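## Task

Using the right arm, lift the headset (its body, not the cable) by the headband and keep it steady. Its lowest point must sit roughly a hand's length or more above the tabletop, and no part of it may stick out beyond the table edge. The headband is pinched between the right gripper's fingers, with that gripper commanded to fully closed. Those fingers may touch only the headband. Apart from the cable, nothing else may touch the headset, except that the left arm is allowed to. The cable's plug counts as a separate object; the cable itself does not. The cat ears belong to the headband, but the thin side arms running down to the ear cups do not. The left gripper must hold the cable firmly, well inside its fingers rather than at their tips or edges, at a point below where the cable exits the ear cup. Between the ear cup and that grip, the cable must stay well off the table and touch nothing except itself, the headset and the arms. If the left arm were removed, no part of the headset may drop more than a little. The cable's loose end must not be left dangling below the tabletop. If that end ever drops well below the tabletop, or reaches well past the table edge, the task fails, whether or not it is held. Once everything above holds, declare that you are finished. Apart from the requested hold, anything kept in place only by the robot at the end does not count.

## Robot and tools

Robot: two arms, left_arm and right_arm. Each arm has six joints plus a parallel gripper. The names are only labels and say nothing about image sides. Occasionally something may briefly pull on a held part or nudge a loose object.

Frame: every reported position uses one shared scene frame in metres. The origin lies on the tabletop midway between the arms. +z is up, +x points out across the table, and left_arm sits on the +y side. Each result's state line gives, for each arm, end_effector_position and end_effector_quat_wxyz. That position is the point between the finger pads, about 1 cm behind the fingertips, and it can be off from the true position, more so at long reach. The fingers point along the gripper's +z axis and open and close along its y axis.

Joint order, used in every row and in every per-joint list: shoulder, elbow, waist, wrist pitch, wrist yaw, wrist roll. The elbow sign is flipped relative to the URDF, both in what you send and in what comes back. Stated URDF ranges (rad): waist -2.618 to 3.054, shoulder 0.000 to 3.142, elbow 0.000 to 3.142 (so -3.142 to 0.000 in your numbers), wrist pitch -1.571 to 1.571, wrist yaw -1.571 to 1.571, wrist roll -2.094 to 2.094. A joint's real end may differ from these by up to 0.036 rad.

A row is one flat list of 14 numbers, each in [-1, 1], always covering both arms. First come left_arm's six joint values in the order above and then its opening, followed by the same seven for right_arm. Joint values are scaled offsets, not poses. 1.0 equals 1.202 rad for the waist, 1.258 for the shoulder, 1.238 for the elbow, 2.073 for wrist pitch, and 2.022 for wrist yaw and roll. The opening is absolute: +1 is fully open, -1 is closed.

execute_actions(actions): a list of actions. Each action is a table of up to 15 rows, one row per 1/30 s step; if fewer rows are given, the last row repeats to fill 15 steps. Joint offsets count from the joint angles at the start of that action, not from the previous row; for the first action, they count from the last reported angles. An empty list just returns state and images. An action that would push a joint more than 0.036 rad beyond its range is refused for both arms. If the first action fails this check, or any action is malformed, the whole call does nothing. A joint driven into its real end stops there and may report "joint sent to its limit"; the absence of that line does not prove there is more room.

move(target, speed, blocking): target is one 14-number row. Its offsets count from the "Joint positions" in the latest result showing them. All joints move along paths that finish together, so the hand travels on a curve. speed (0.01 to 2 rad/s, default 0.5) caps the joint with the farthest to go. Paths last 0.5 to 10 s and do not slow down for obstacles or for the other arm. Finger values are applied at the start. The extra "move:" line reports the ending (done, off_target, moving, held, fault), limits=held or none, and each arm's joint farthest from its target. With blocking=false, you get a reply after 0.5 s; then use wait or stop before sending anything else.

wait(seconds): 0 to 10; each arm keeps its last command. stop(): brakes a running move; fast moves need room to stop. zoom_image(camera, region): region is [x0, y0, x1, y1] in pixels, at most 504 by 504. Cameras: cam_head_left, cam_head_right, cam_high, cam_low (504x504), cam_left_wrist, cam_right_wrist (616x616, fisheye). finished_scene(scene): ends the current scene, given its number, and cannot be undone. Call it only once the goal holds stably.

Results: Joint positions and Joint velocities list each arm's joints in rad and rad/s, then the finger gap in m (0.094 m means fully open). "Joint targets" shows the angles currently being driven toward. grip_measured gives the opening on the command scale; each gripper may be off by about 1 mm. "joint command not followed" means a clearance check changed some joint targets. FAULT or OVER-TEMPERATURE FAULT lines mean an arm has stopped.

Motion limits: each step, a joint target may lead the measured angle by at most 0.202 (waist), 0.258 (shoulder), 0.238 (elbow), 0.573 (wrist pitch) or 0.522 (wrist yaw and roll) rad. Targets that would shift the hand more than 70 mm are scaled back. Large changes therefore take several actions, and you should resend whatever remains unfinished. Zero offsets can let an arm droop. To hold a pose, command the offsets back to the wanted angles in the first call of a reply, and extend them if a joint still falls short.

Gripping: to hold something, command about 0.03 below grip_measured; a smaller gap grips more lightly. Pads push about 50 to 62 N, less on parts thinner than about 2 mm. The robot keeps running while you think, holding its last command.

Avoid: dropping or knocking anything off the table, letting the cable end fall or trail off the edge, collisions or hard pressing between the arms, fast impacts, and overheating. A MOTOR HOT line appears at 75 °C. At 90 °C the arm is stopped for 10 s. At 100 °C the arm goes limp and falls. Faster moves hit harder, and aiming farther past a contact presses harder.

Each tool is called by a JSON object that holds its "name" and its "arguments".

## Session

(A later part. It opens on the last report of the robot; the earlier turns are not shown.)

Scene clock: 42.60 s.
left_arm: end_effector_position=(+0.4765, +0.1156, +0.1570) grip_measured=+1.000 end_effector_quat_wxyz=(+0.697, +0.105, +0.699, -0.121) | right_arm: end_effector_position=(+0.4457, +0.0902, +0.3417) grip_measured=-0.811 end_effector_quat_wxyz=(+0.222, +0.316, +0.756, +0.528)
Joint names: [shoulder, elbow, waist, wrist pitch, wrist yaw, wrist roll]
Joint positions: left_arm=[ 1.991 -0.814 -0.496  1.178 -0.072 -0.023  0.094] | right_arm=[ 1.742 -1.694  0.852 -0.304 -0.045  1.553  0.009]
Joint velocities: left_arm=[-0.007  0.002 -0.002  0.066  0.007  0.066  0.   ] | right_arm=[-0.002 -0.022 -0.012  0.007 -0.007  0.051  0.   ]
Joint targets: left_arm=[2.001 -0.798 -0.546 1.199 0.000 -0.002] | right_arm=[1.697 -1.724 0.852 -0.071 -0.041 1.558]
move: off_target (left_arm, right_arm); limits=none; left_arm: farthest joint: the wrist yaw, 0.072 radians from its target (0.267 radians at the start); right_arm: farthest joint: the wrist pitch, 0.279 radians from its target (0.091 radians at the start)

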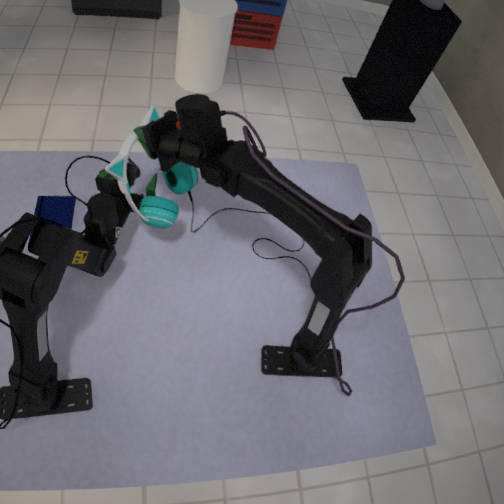

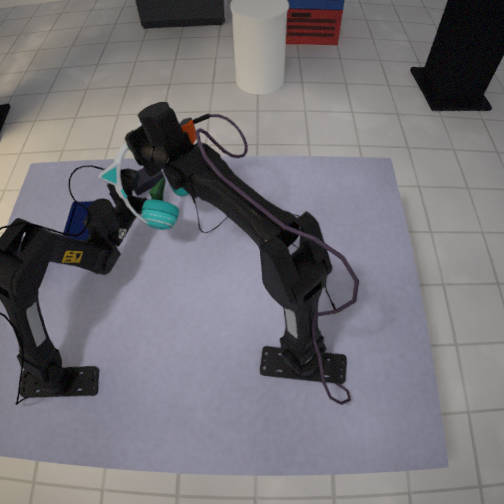

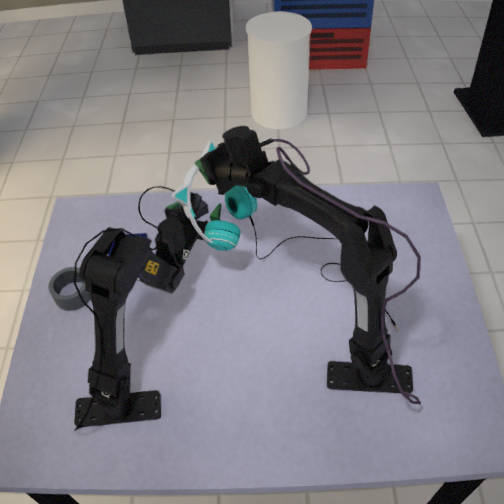

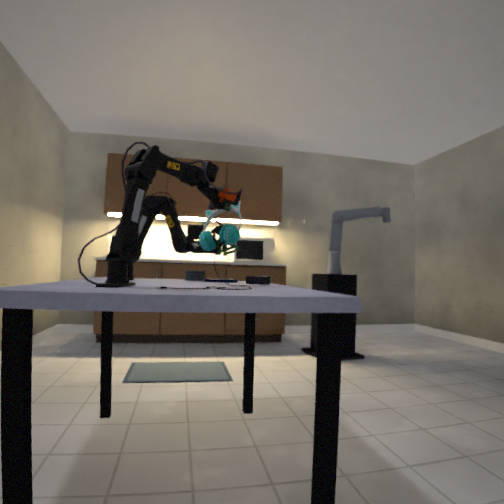

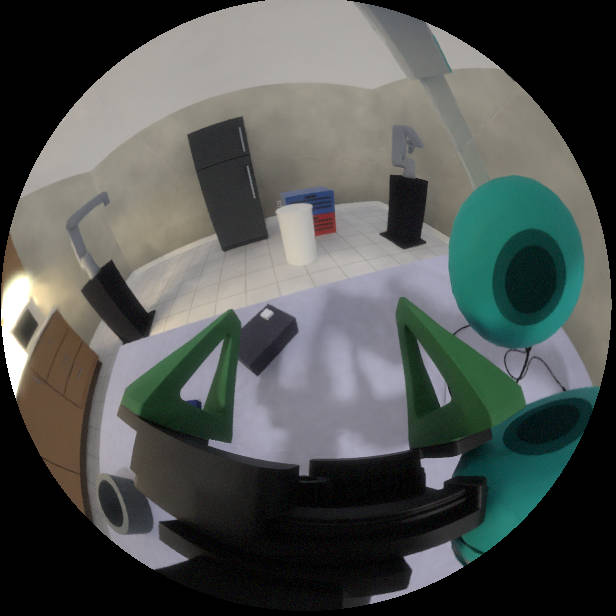

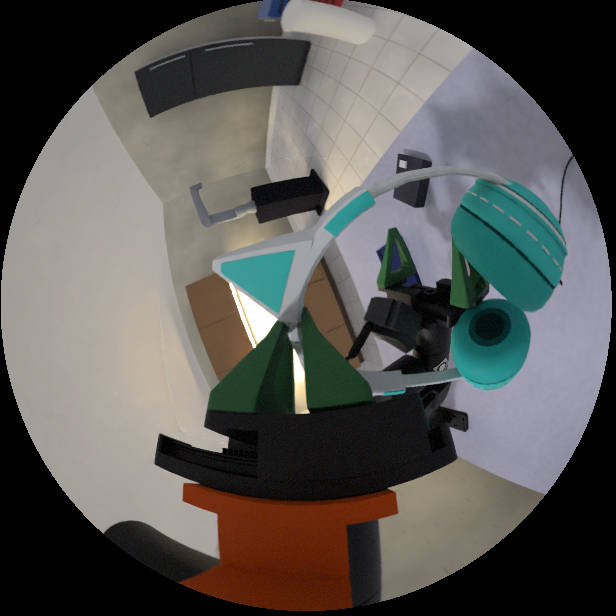

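Collided; back off: retract left, swing right away and up.

{"name": "move", "arguments": {"target": [-0.25,0.3,0.1,-0.03,0.036,0,1,-0.12,-0.03,-0.17,0.17,0,0,-1], "speed": 0.3}}

{"name": "move", "arguments": {"target": [0.1,0,-0.3,0.06,0,0,1,-0.04,-0.01,0,0.044,0,0,-1], "speed": 0.3}}

Scene clock: 47.60 s.
left_arm: end_effector_position=(+0.4042, +0.1843, +0.1325) grip_measured=+1.000 end_effector_quat_wxyz=(+0.650, +0.095, +0.747, -0.099) | right_arm: end_effector_position=(+0.4930, -0.0037, +0.4555) grip_measured=-0.824 end_effector_quat_wxyz=(+0.336, +0.332, +0.622, +0.625)
Joint names: [shoulder, elbow, waist, wrist pitch, wrist yaw, wrist roll]
Joint positions: left_arm=[ 1.706 -0.451 -0.388  1.121 -0.008 -0.027  0.094] | right_arm=[ 1.633 -1.682  0.655 -0.044 -0.056  1.568  0.008]
Joint velocities: left_arm=[-0.007  0.002 -0.007  0.007 -0.037 -0.037  0.   ] | right_arm=[ 0.007  0.002 -0.002 -0.051  0.007  0.037 -0.   ]
Joint targets: left_arm=[1.676 -0.443 -0.376 1.115 0.001 -0.023] | right_arm=[1.590 -1.732 0.648 0.048 -0.046 1.553]
move: off_target (left_arm, right_arm); limits=none; left_arm: farthest joint: the shoulder, 0.030 radians from its target (0.314 radians at the start); right_arm: farthest joint: the wrist pitch, 0.092 radians from its target (0.352 radians at the start)

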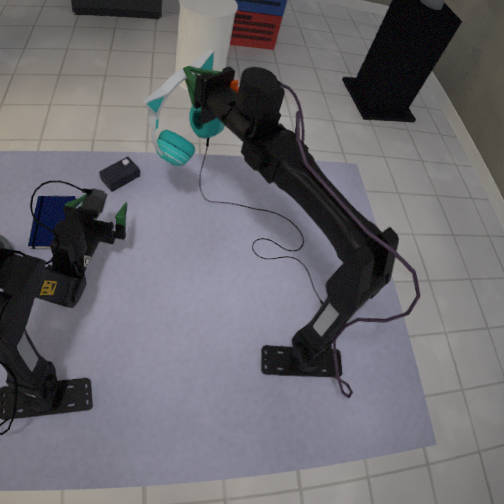

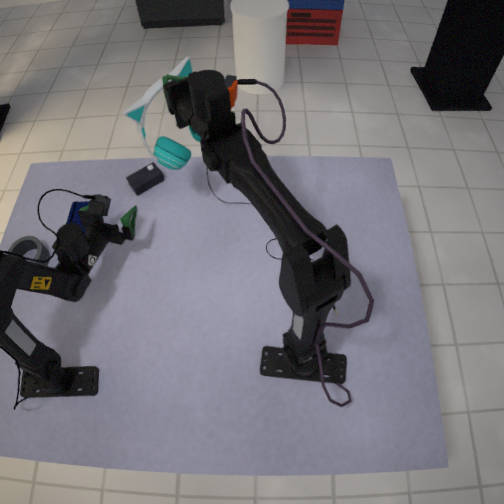

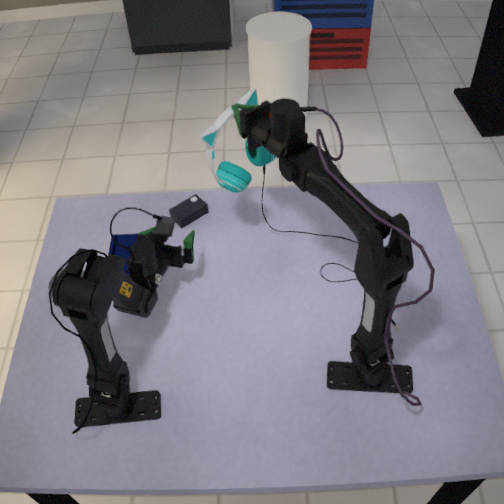

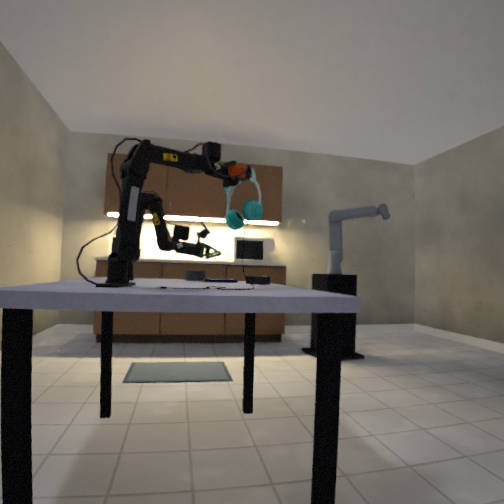

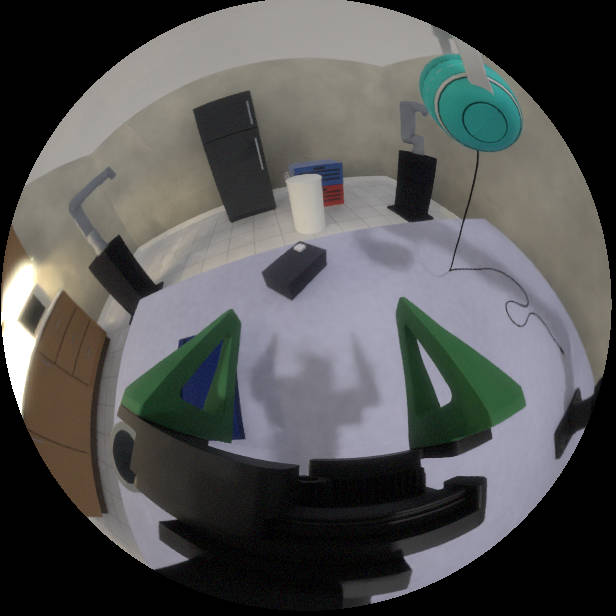

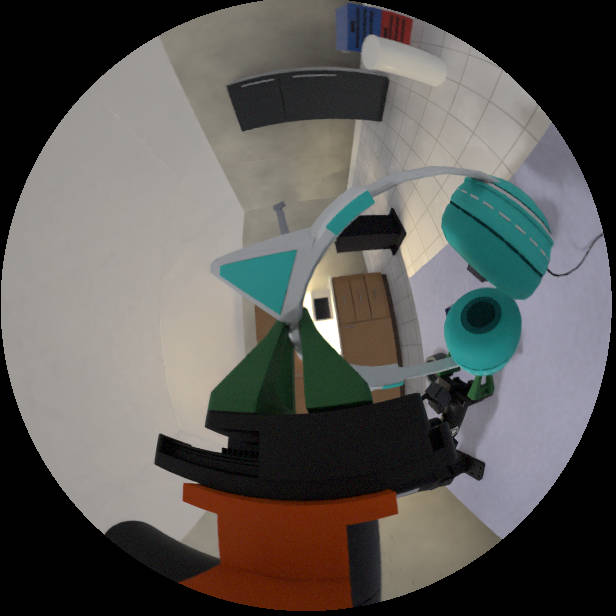

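Scene clock: 49.37 s.
left_arm: end_effector_position=(+0.3402, +0.0455, +0.1093) grip_measured=+1.000 end_effector_quat_wxyz=(+0.618, +0.225, +0.724, -0.209) | right_arm: end_effector_position=(+0.4954, -0.0023, +0.4451) grip_measured=-0.824 end_effector_quat_wxyz=(+0.331, +0.337, +0.629, +0.618)
Joint names: [shoulder, elbow, waist, wrist pitch, wrist yaw, wrist roll]
Joint positions: left_arm=[ 1.82  -0.451 -0.74   1.218 -0.009 -0.027  0.094] | right_arm=[ 1.638 -1.668  0.655 -0.047 -0.056  1.57   0.008]
Joint velocities: left_arm=[ 0.017  0.007  0.022  0.051 -0.037 -0.037  0.   ] | right_arm=[-0.017 -0.017 -0.002  0.007 -0.051  0.007 -0.   ]
Joint targets: left_arm=[1.832 -0.451 -0.748 1.245 -0.008 -0.027] | right_arm=[1.582 -1.694 0.655 0.048 -0.056 1.568]
move: off_target (left_arm, right_arm); limits=none; left_arm: farthest joint: the wrist pitch, 0.027 radians from its target (0.125 radians at the start); right_arm: farthest joint: the wrist pitch, 0.094 radians from its target (0.091 radians at the start)

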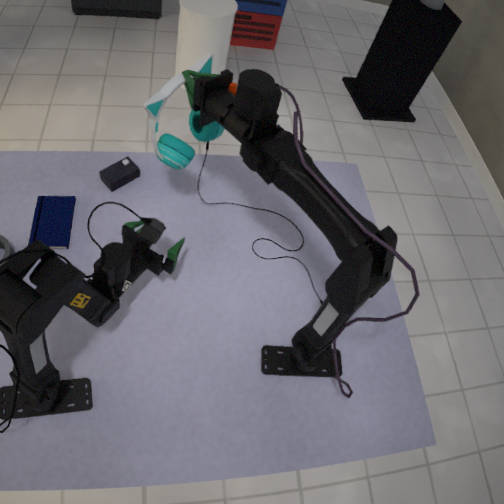

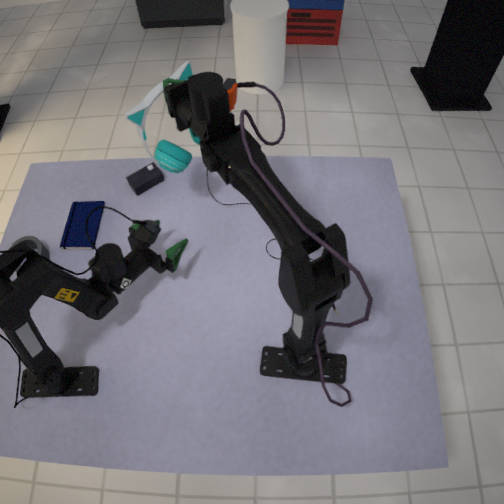

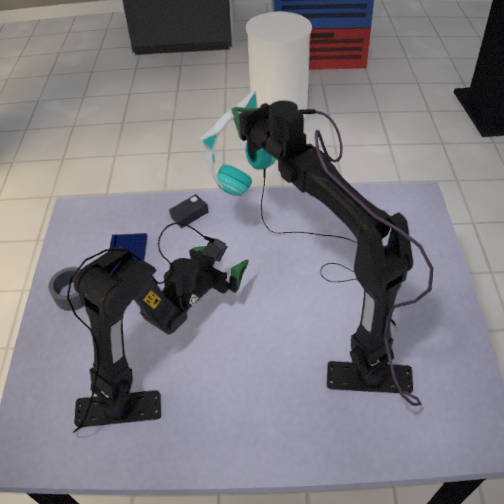

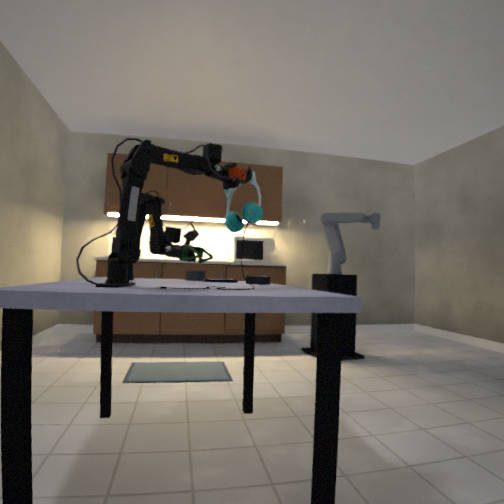

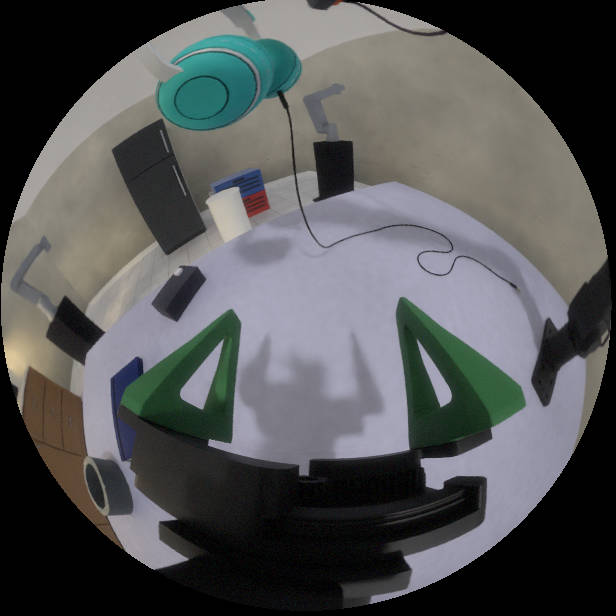

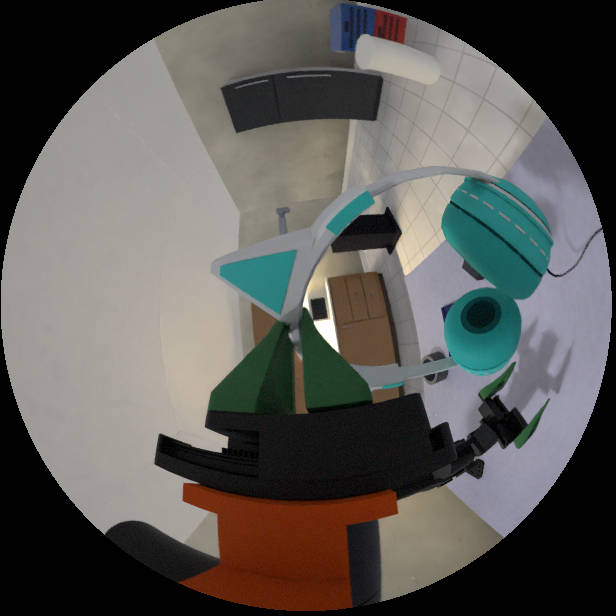

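{"name": "move", "arguments": {"target": [0.3,-0.49,0.02,-0.07,0,0,1,-0.045,-0.021,0,0.046,0,0,-1], "speed": 0.3}}

Scene clock: 54.77 s.
left_arm: end_effector_position=(+0.4524, -0.0297, +0.1144) grip_measured=+1.000 end_effector_quat_wxyz=(+0.644, +0.214, +0.702, -0.215) | right_arm: end_effector_position=(+0.4930, -0.0037, +0.4456) grip_measured=-0.824 end_effector_quat_wxyz=(+0.330, +0.337, +0.628, +0.619)
Joint names: [shoulder, elbow, waist, wrist pitch, wrist yaw, wrist roll]
Joint positions: left_arm=[ 2.187 -1.029 -0.729  1.08  -0.009 -0.027  0.094] | right_arm=[ 1.627 -1.656  0.655 -0.044 -0.056  1.572  0.008]
Joint velocities: left_arm=[-0.002  0.007 -0.002 -0.051 -0.007  0.022  0.   ] | right_arm=[-0.012  0.007 -0.017 -0.022  0.022 -0.066 -0.   ]
Joint targets: left_arm=[2.197 -1.057 -0.716 1.073 -0.009 -0.027] | right_arm=[1.582 -1.695 0.655 0.048 -0.056 1.570]
move: off_target (left_arm, right_arm); limits=none; left_arm: farthest joint: the elbow, 0.028 radians from its target (0.607 radians at the start); right_arm: farthest joint: the wrist pitch, 0.092 radians from its target (0.096 radians at the start)

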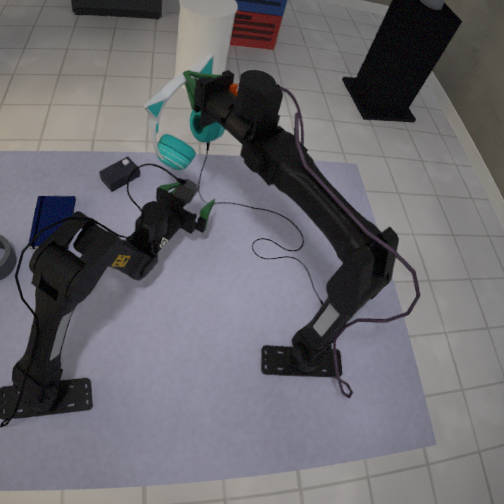

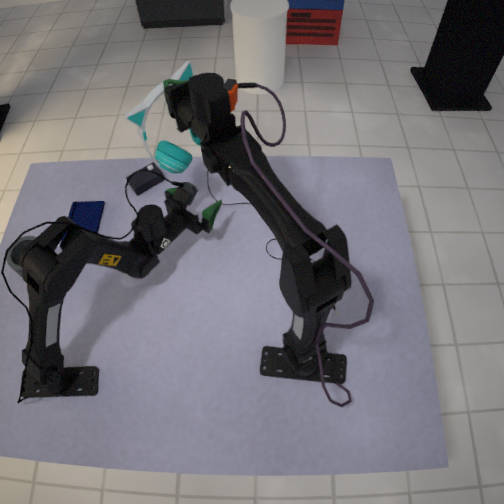

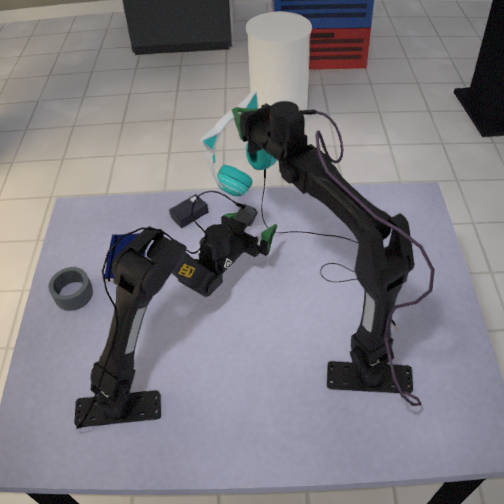

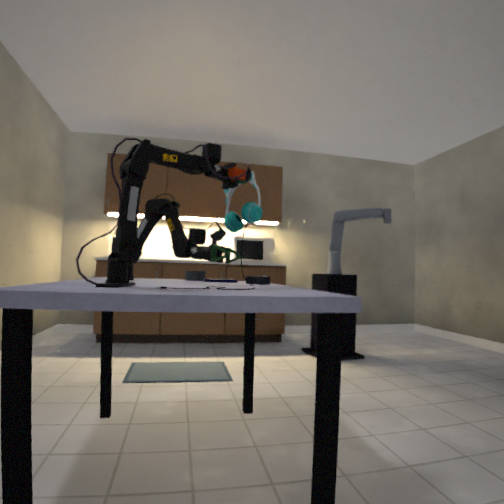

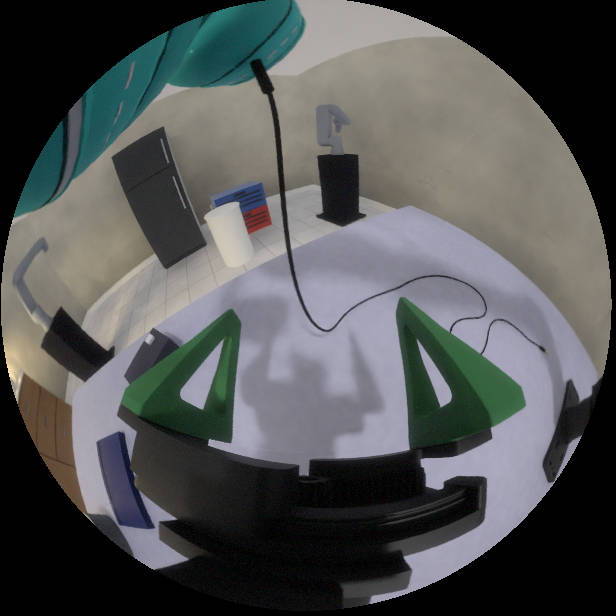

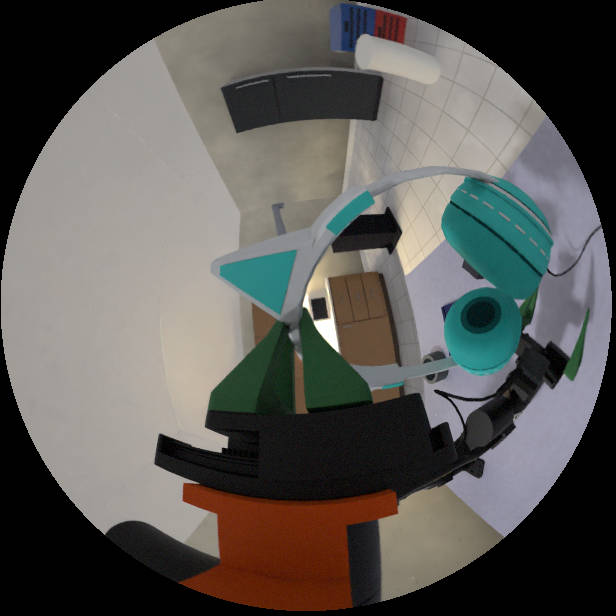

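{"name": "move", "arguments": {"target": [0.2,-0.35,0,-0.08,0,0,1,-0.036,-0.04,0,0.044,0,0,-1], "speed": 0.3}}

Scene clock: 58.57 s.
left_arm: end_effector_position=(+0.5151, -0.0750, +0.0979) grip_measured=+1.000 end_effector_quat_wxyz=(+0.644, +0.214, +0.702, -0.215) | right_arm: end_effector_position=(+0.4955, -0.0024, +0.4426) grip_measured=-0.824 end_effector_quat_wxyz=(+0.329, +0.339, +0.629, +0.617)
Joint names: [shoulder, elbow, waist, wrist pitch, wrist yaw, wrist roll]
Joint positions: left_arm=[ 2.431 -1.432 -0.729  0.921 -0.009 -0.026  0.094] | right_arm=[ 1.637 -1.66   0.655 -0.045 -0.055  1.575  0.008]
Joint velocities: left_arm=[-0.007  0.012  0.012 -0.051 -0.007 -0.022  0.   ] | right_arm=[ 0.002  0.007  0.002 -0.022  0.022  0.007 -0.001]
Joint targets: left_arm=[2.439 -1.462 -0.729 0.914 -0.009 -0.026] | right_arm=[1.582 -1.706 0.655 0.047 -0.056 1.572]
move: off_target (left_arm, right_arm); limits=none; left_arm: farthest joint: the elbow, 0.030 radians from its target (0.433 radians at the start); right_arm: farthest joint: the wrist pitch, 0.092 radians from its target (0.091 radians at the start)

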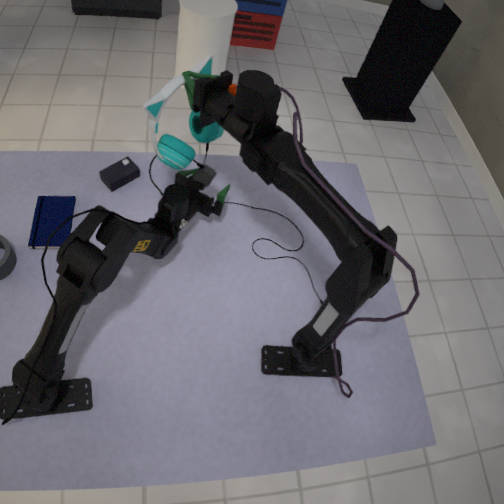

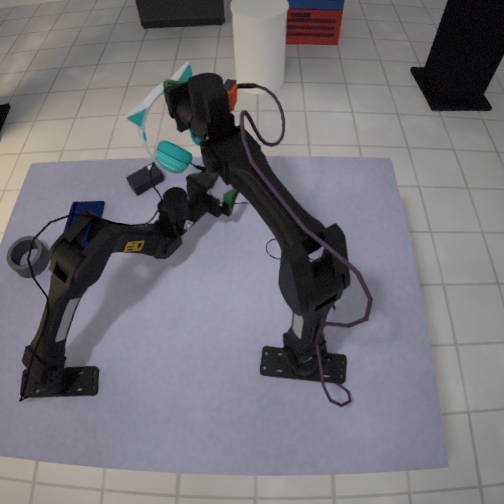

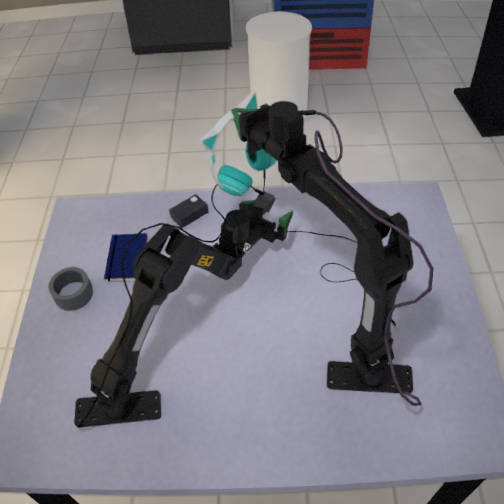

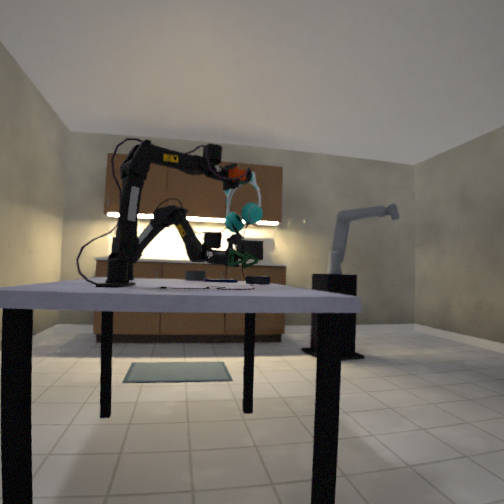

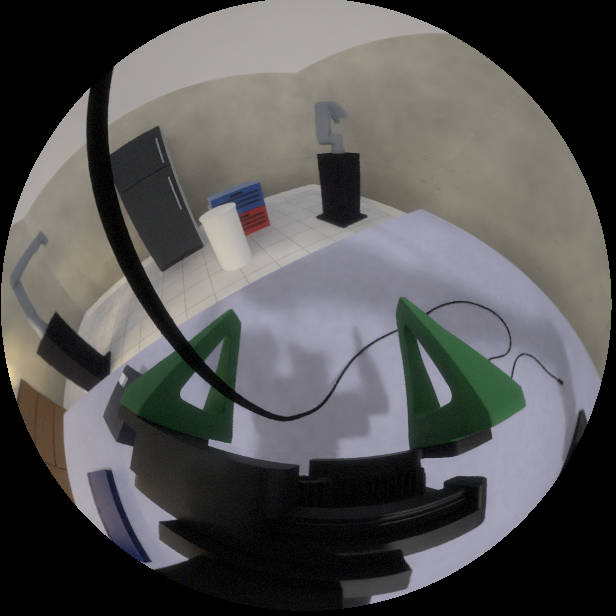

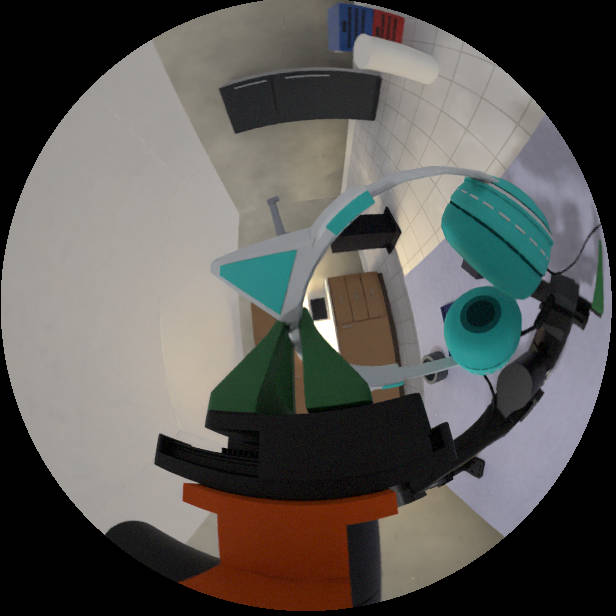

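Slightly deep; back a bit, shift left, close.

{"name": "move", "arguments": {"target": [-0.07,0.08,0.03,0.025,0,0,1,-0.044,-0.037,0,0.044,0,0,-1], "speed": 0.2}}

{"name": "move", "arguments": {"target": [0,-0.01,0,0,0,0,-1,-0.044,-0.037,0,0.044,0,0,-1]}}

Scene clock: 65.13 s.
left_arm: end_effector_position=(+0.5127, -0.0514, +0.1050) grip_measured=+1.000 end_effector_quat_wxyz=(+0.648, +0.204, +0.705, -0.206) | right_arm: end_effector_position=(+0.4958, -0.0022, +0.4401) grip_measured=-0.824 end_effector_quat_wxyz=(+0.327, +0.341, +0.631, +0.616)
Joint names: [shoulder, elbow, waist, wrist pitch, wrist yaw, wrist roll]
Joint positions: left_arm=[ 2.372 -1.346 -0.701  0.95  -0.009 -0.026  0.094] | right_arm=[ 1.637 -1.658  0.655 -0.048 -0.055  1.577  0.008]
Joint velocities: left_arm=[-0.002 -0.017 -0.002 -0.037 -0.007  0.022  0.   ] | right_arm=[ 0.012  0.017 -0.007  0.051  0.037  0.11  -0.   ]
Joint targets: left_arm=[2.343 -1.334 -0.693 0.973 -0.009 -0.026] | right_arm=[1.582 -1.706 0.655 0.047 -0.055 1.575]
move: off_target (left_arm, right_arm); limits=none; left_arm: farthest joint: the shoulder, 0.029 radians from its target (0.088 radians at the start); right_arm: farthest joint: the wrist pitch, 0.094 radians from its target (0.091 radians at the start)

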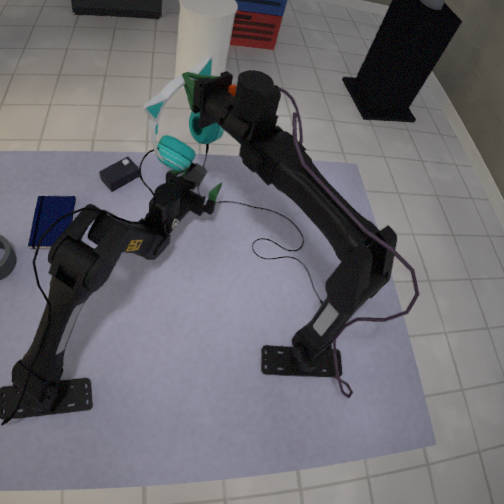

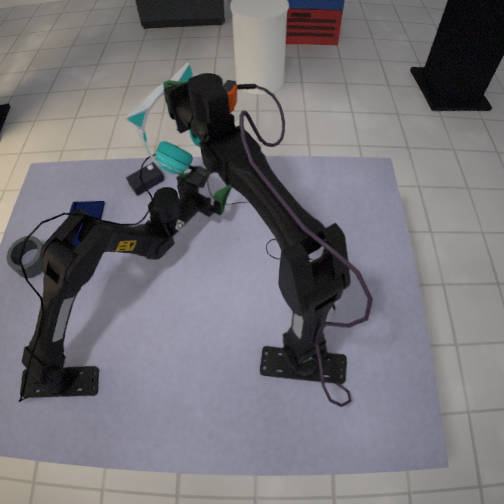

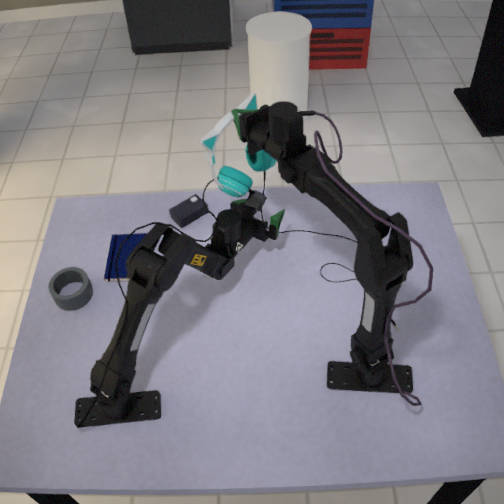

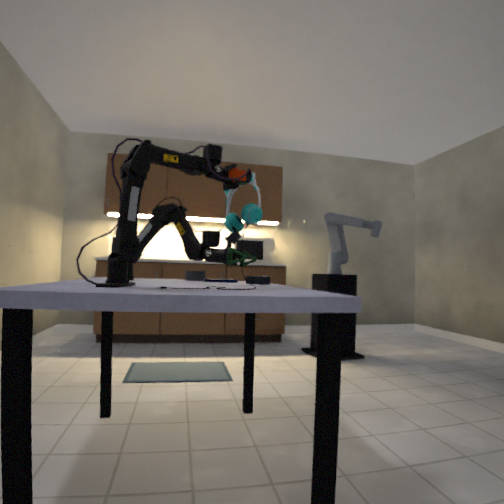

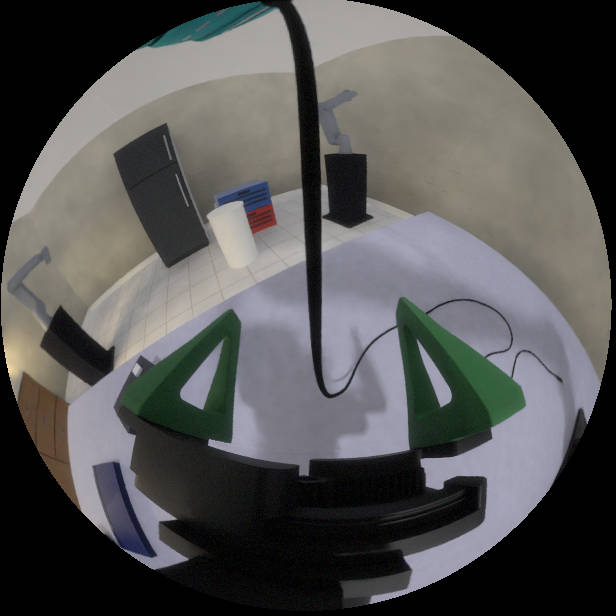

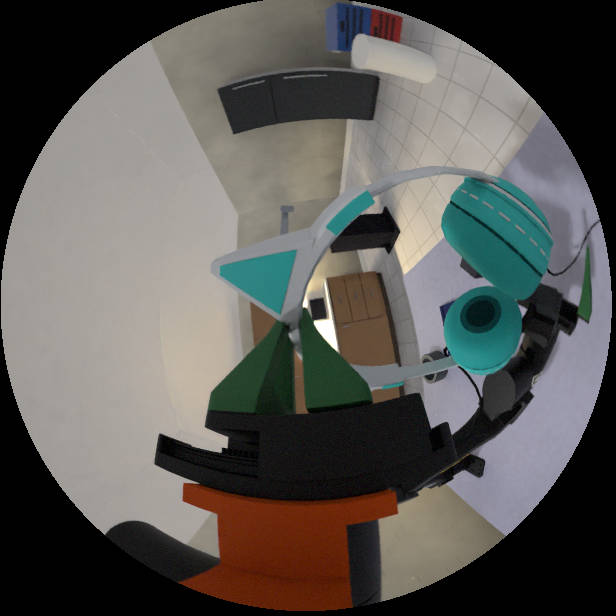

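Scene clock: 66.03 s.
left_arm: end_effector_position=(+0.5127, -0.0514, +0.1050) grip_measured=-0.991 end_effector_quat_wxyz=(+0.648, +0.204, +0.705, -0.206) | right_arm: end_effector_position=(+0.4961, -0.0020, +0.4367) grip_measured=-0.824 end_effector_quat_wxyz=(+0.325, +0.343, +0.633, +0.614)
Joint names: [shoulder, elbow, waist, wrist pitch, wrist yaw, wrist roll]
Joint positions: left_arm=[ 2.372 -1.346 -0.701  0.95  -0.009 -0.026  0.   ] | right_arm=[ 1.638 -1.653  0.655 -0.051 -0.055  1.579  0.008]
Joint velocities: left_arm=[ 0.012  0.027 -0.007 -0.081 -0.051 -0.037  0.   ] | right_arm=[-0.002 -0.002 -0.007 -0.022  0.007 -0.007 -0.   ]
Joint targets: left_arm=[2.372 -1.358 -0.701 0.950 -0.009 -0.026] | right_arm=[1.582 -1.703 0.655 0.043 -0.055 1.577]
move: off_target (right_arm); limits=none; left_arm: farthest joint: the elbow, 0.013 radians from its target (0.013 radians at the start); right_arm: farthest joint: the wrist pitch, 0.094 radians from its target (0.091 radians at the start)

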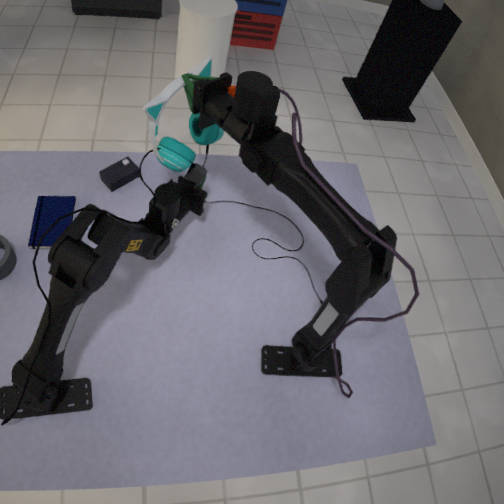

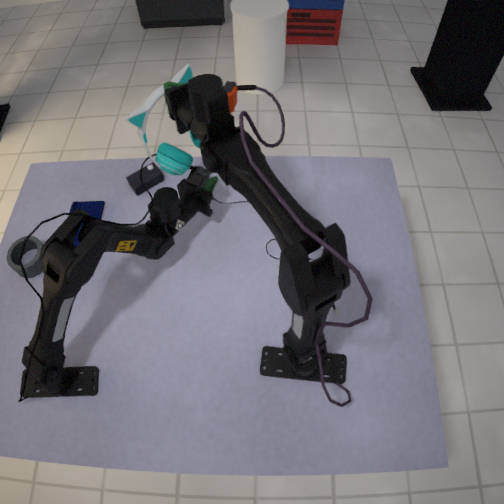

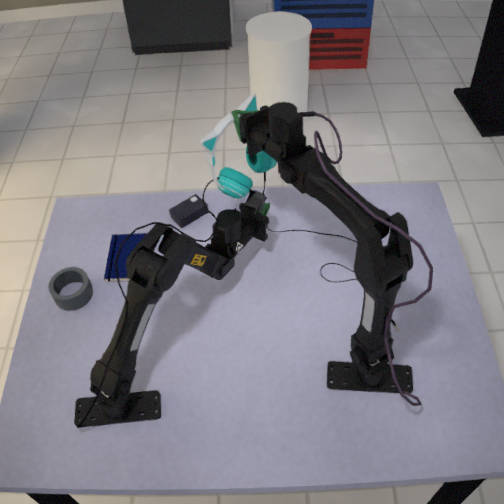

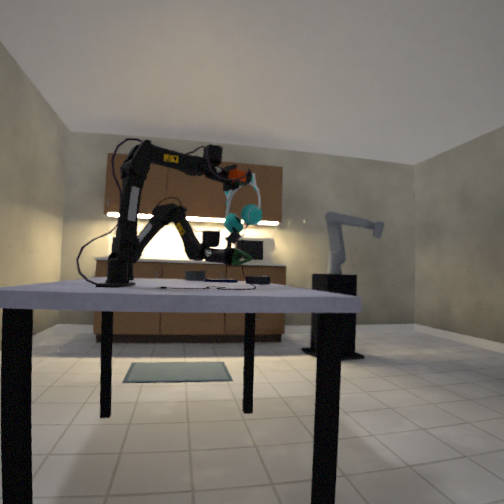

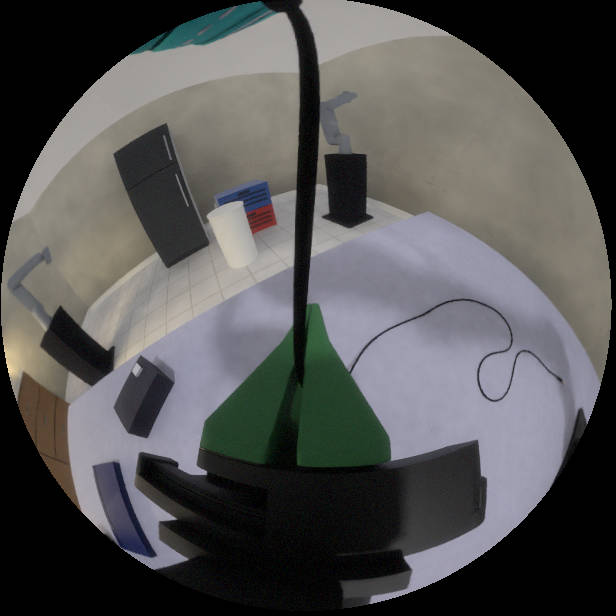

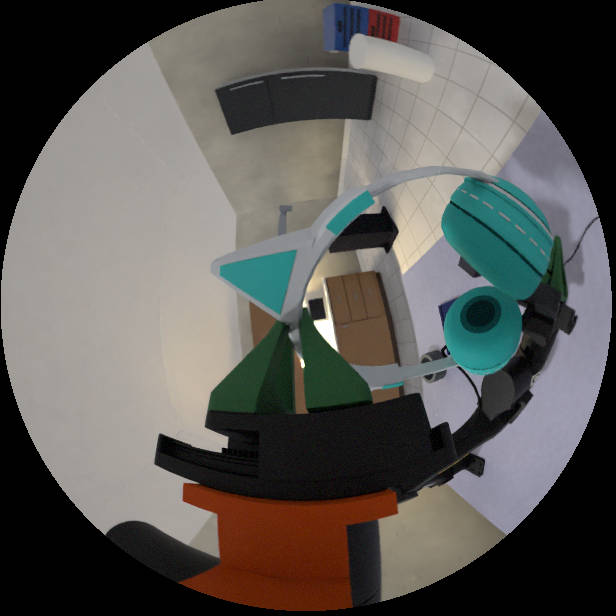

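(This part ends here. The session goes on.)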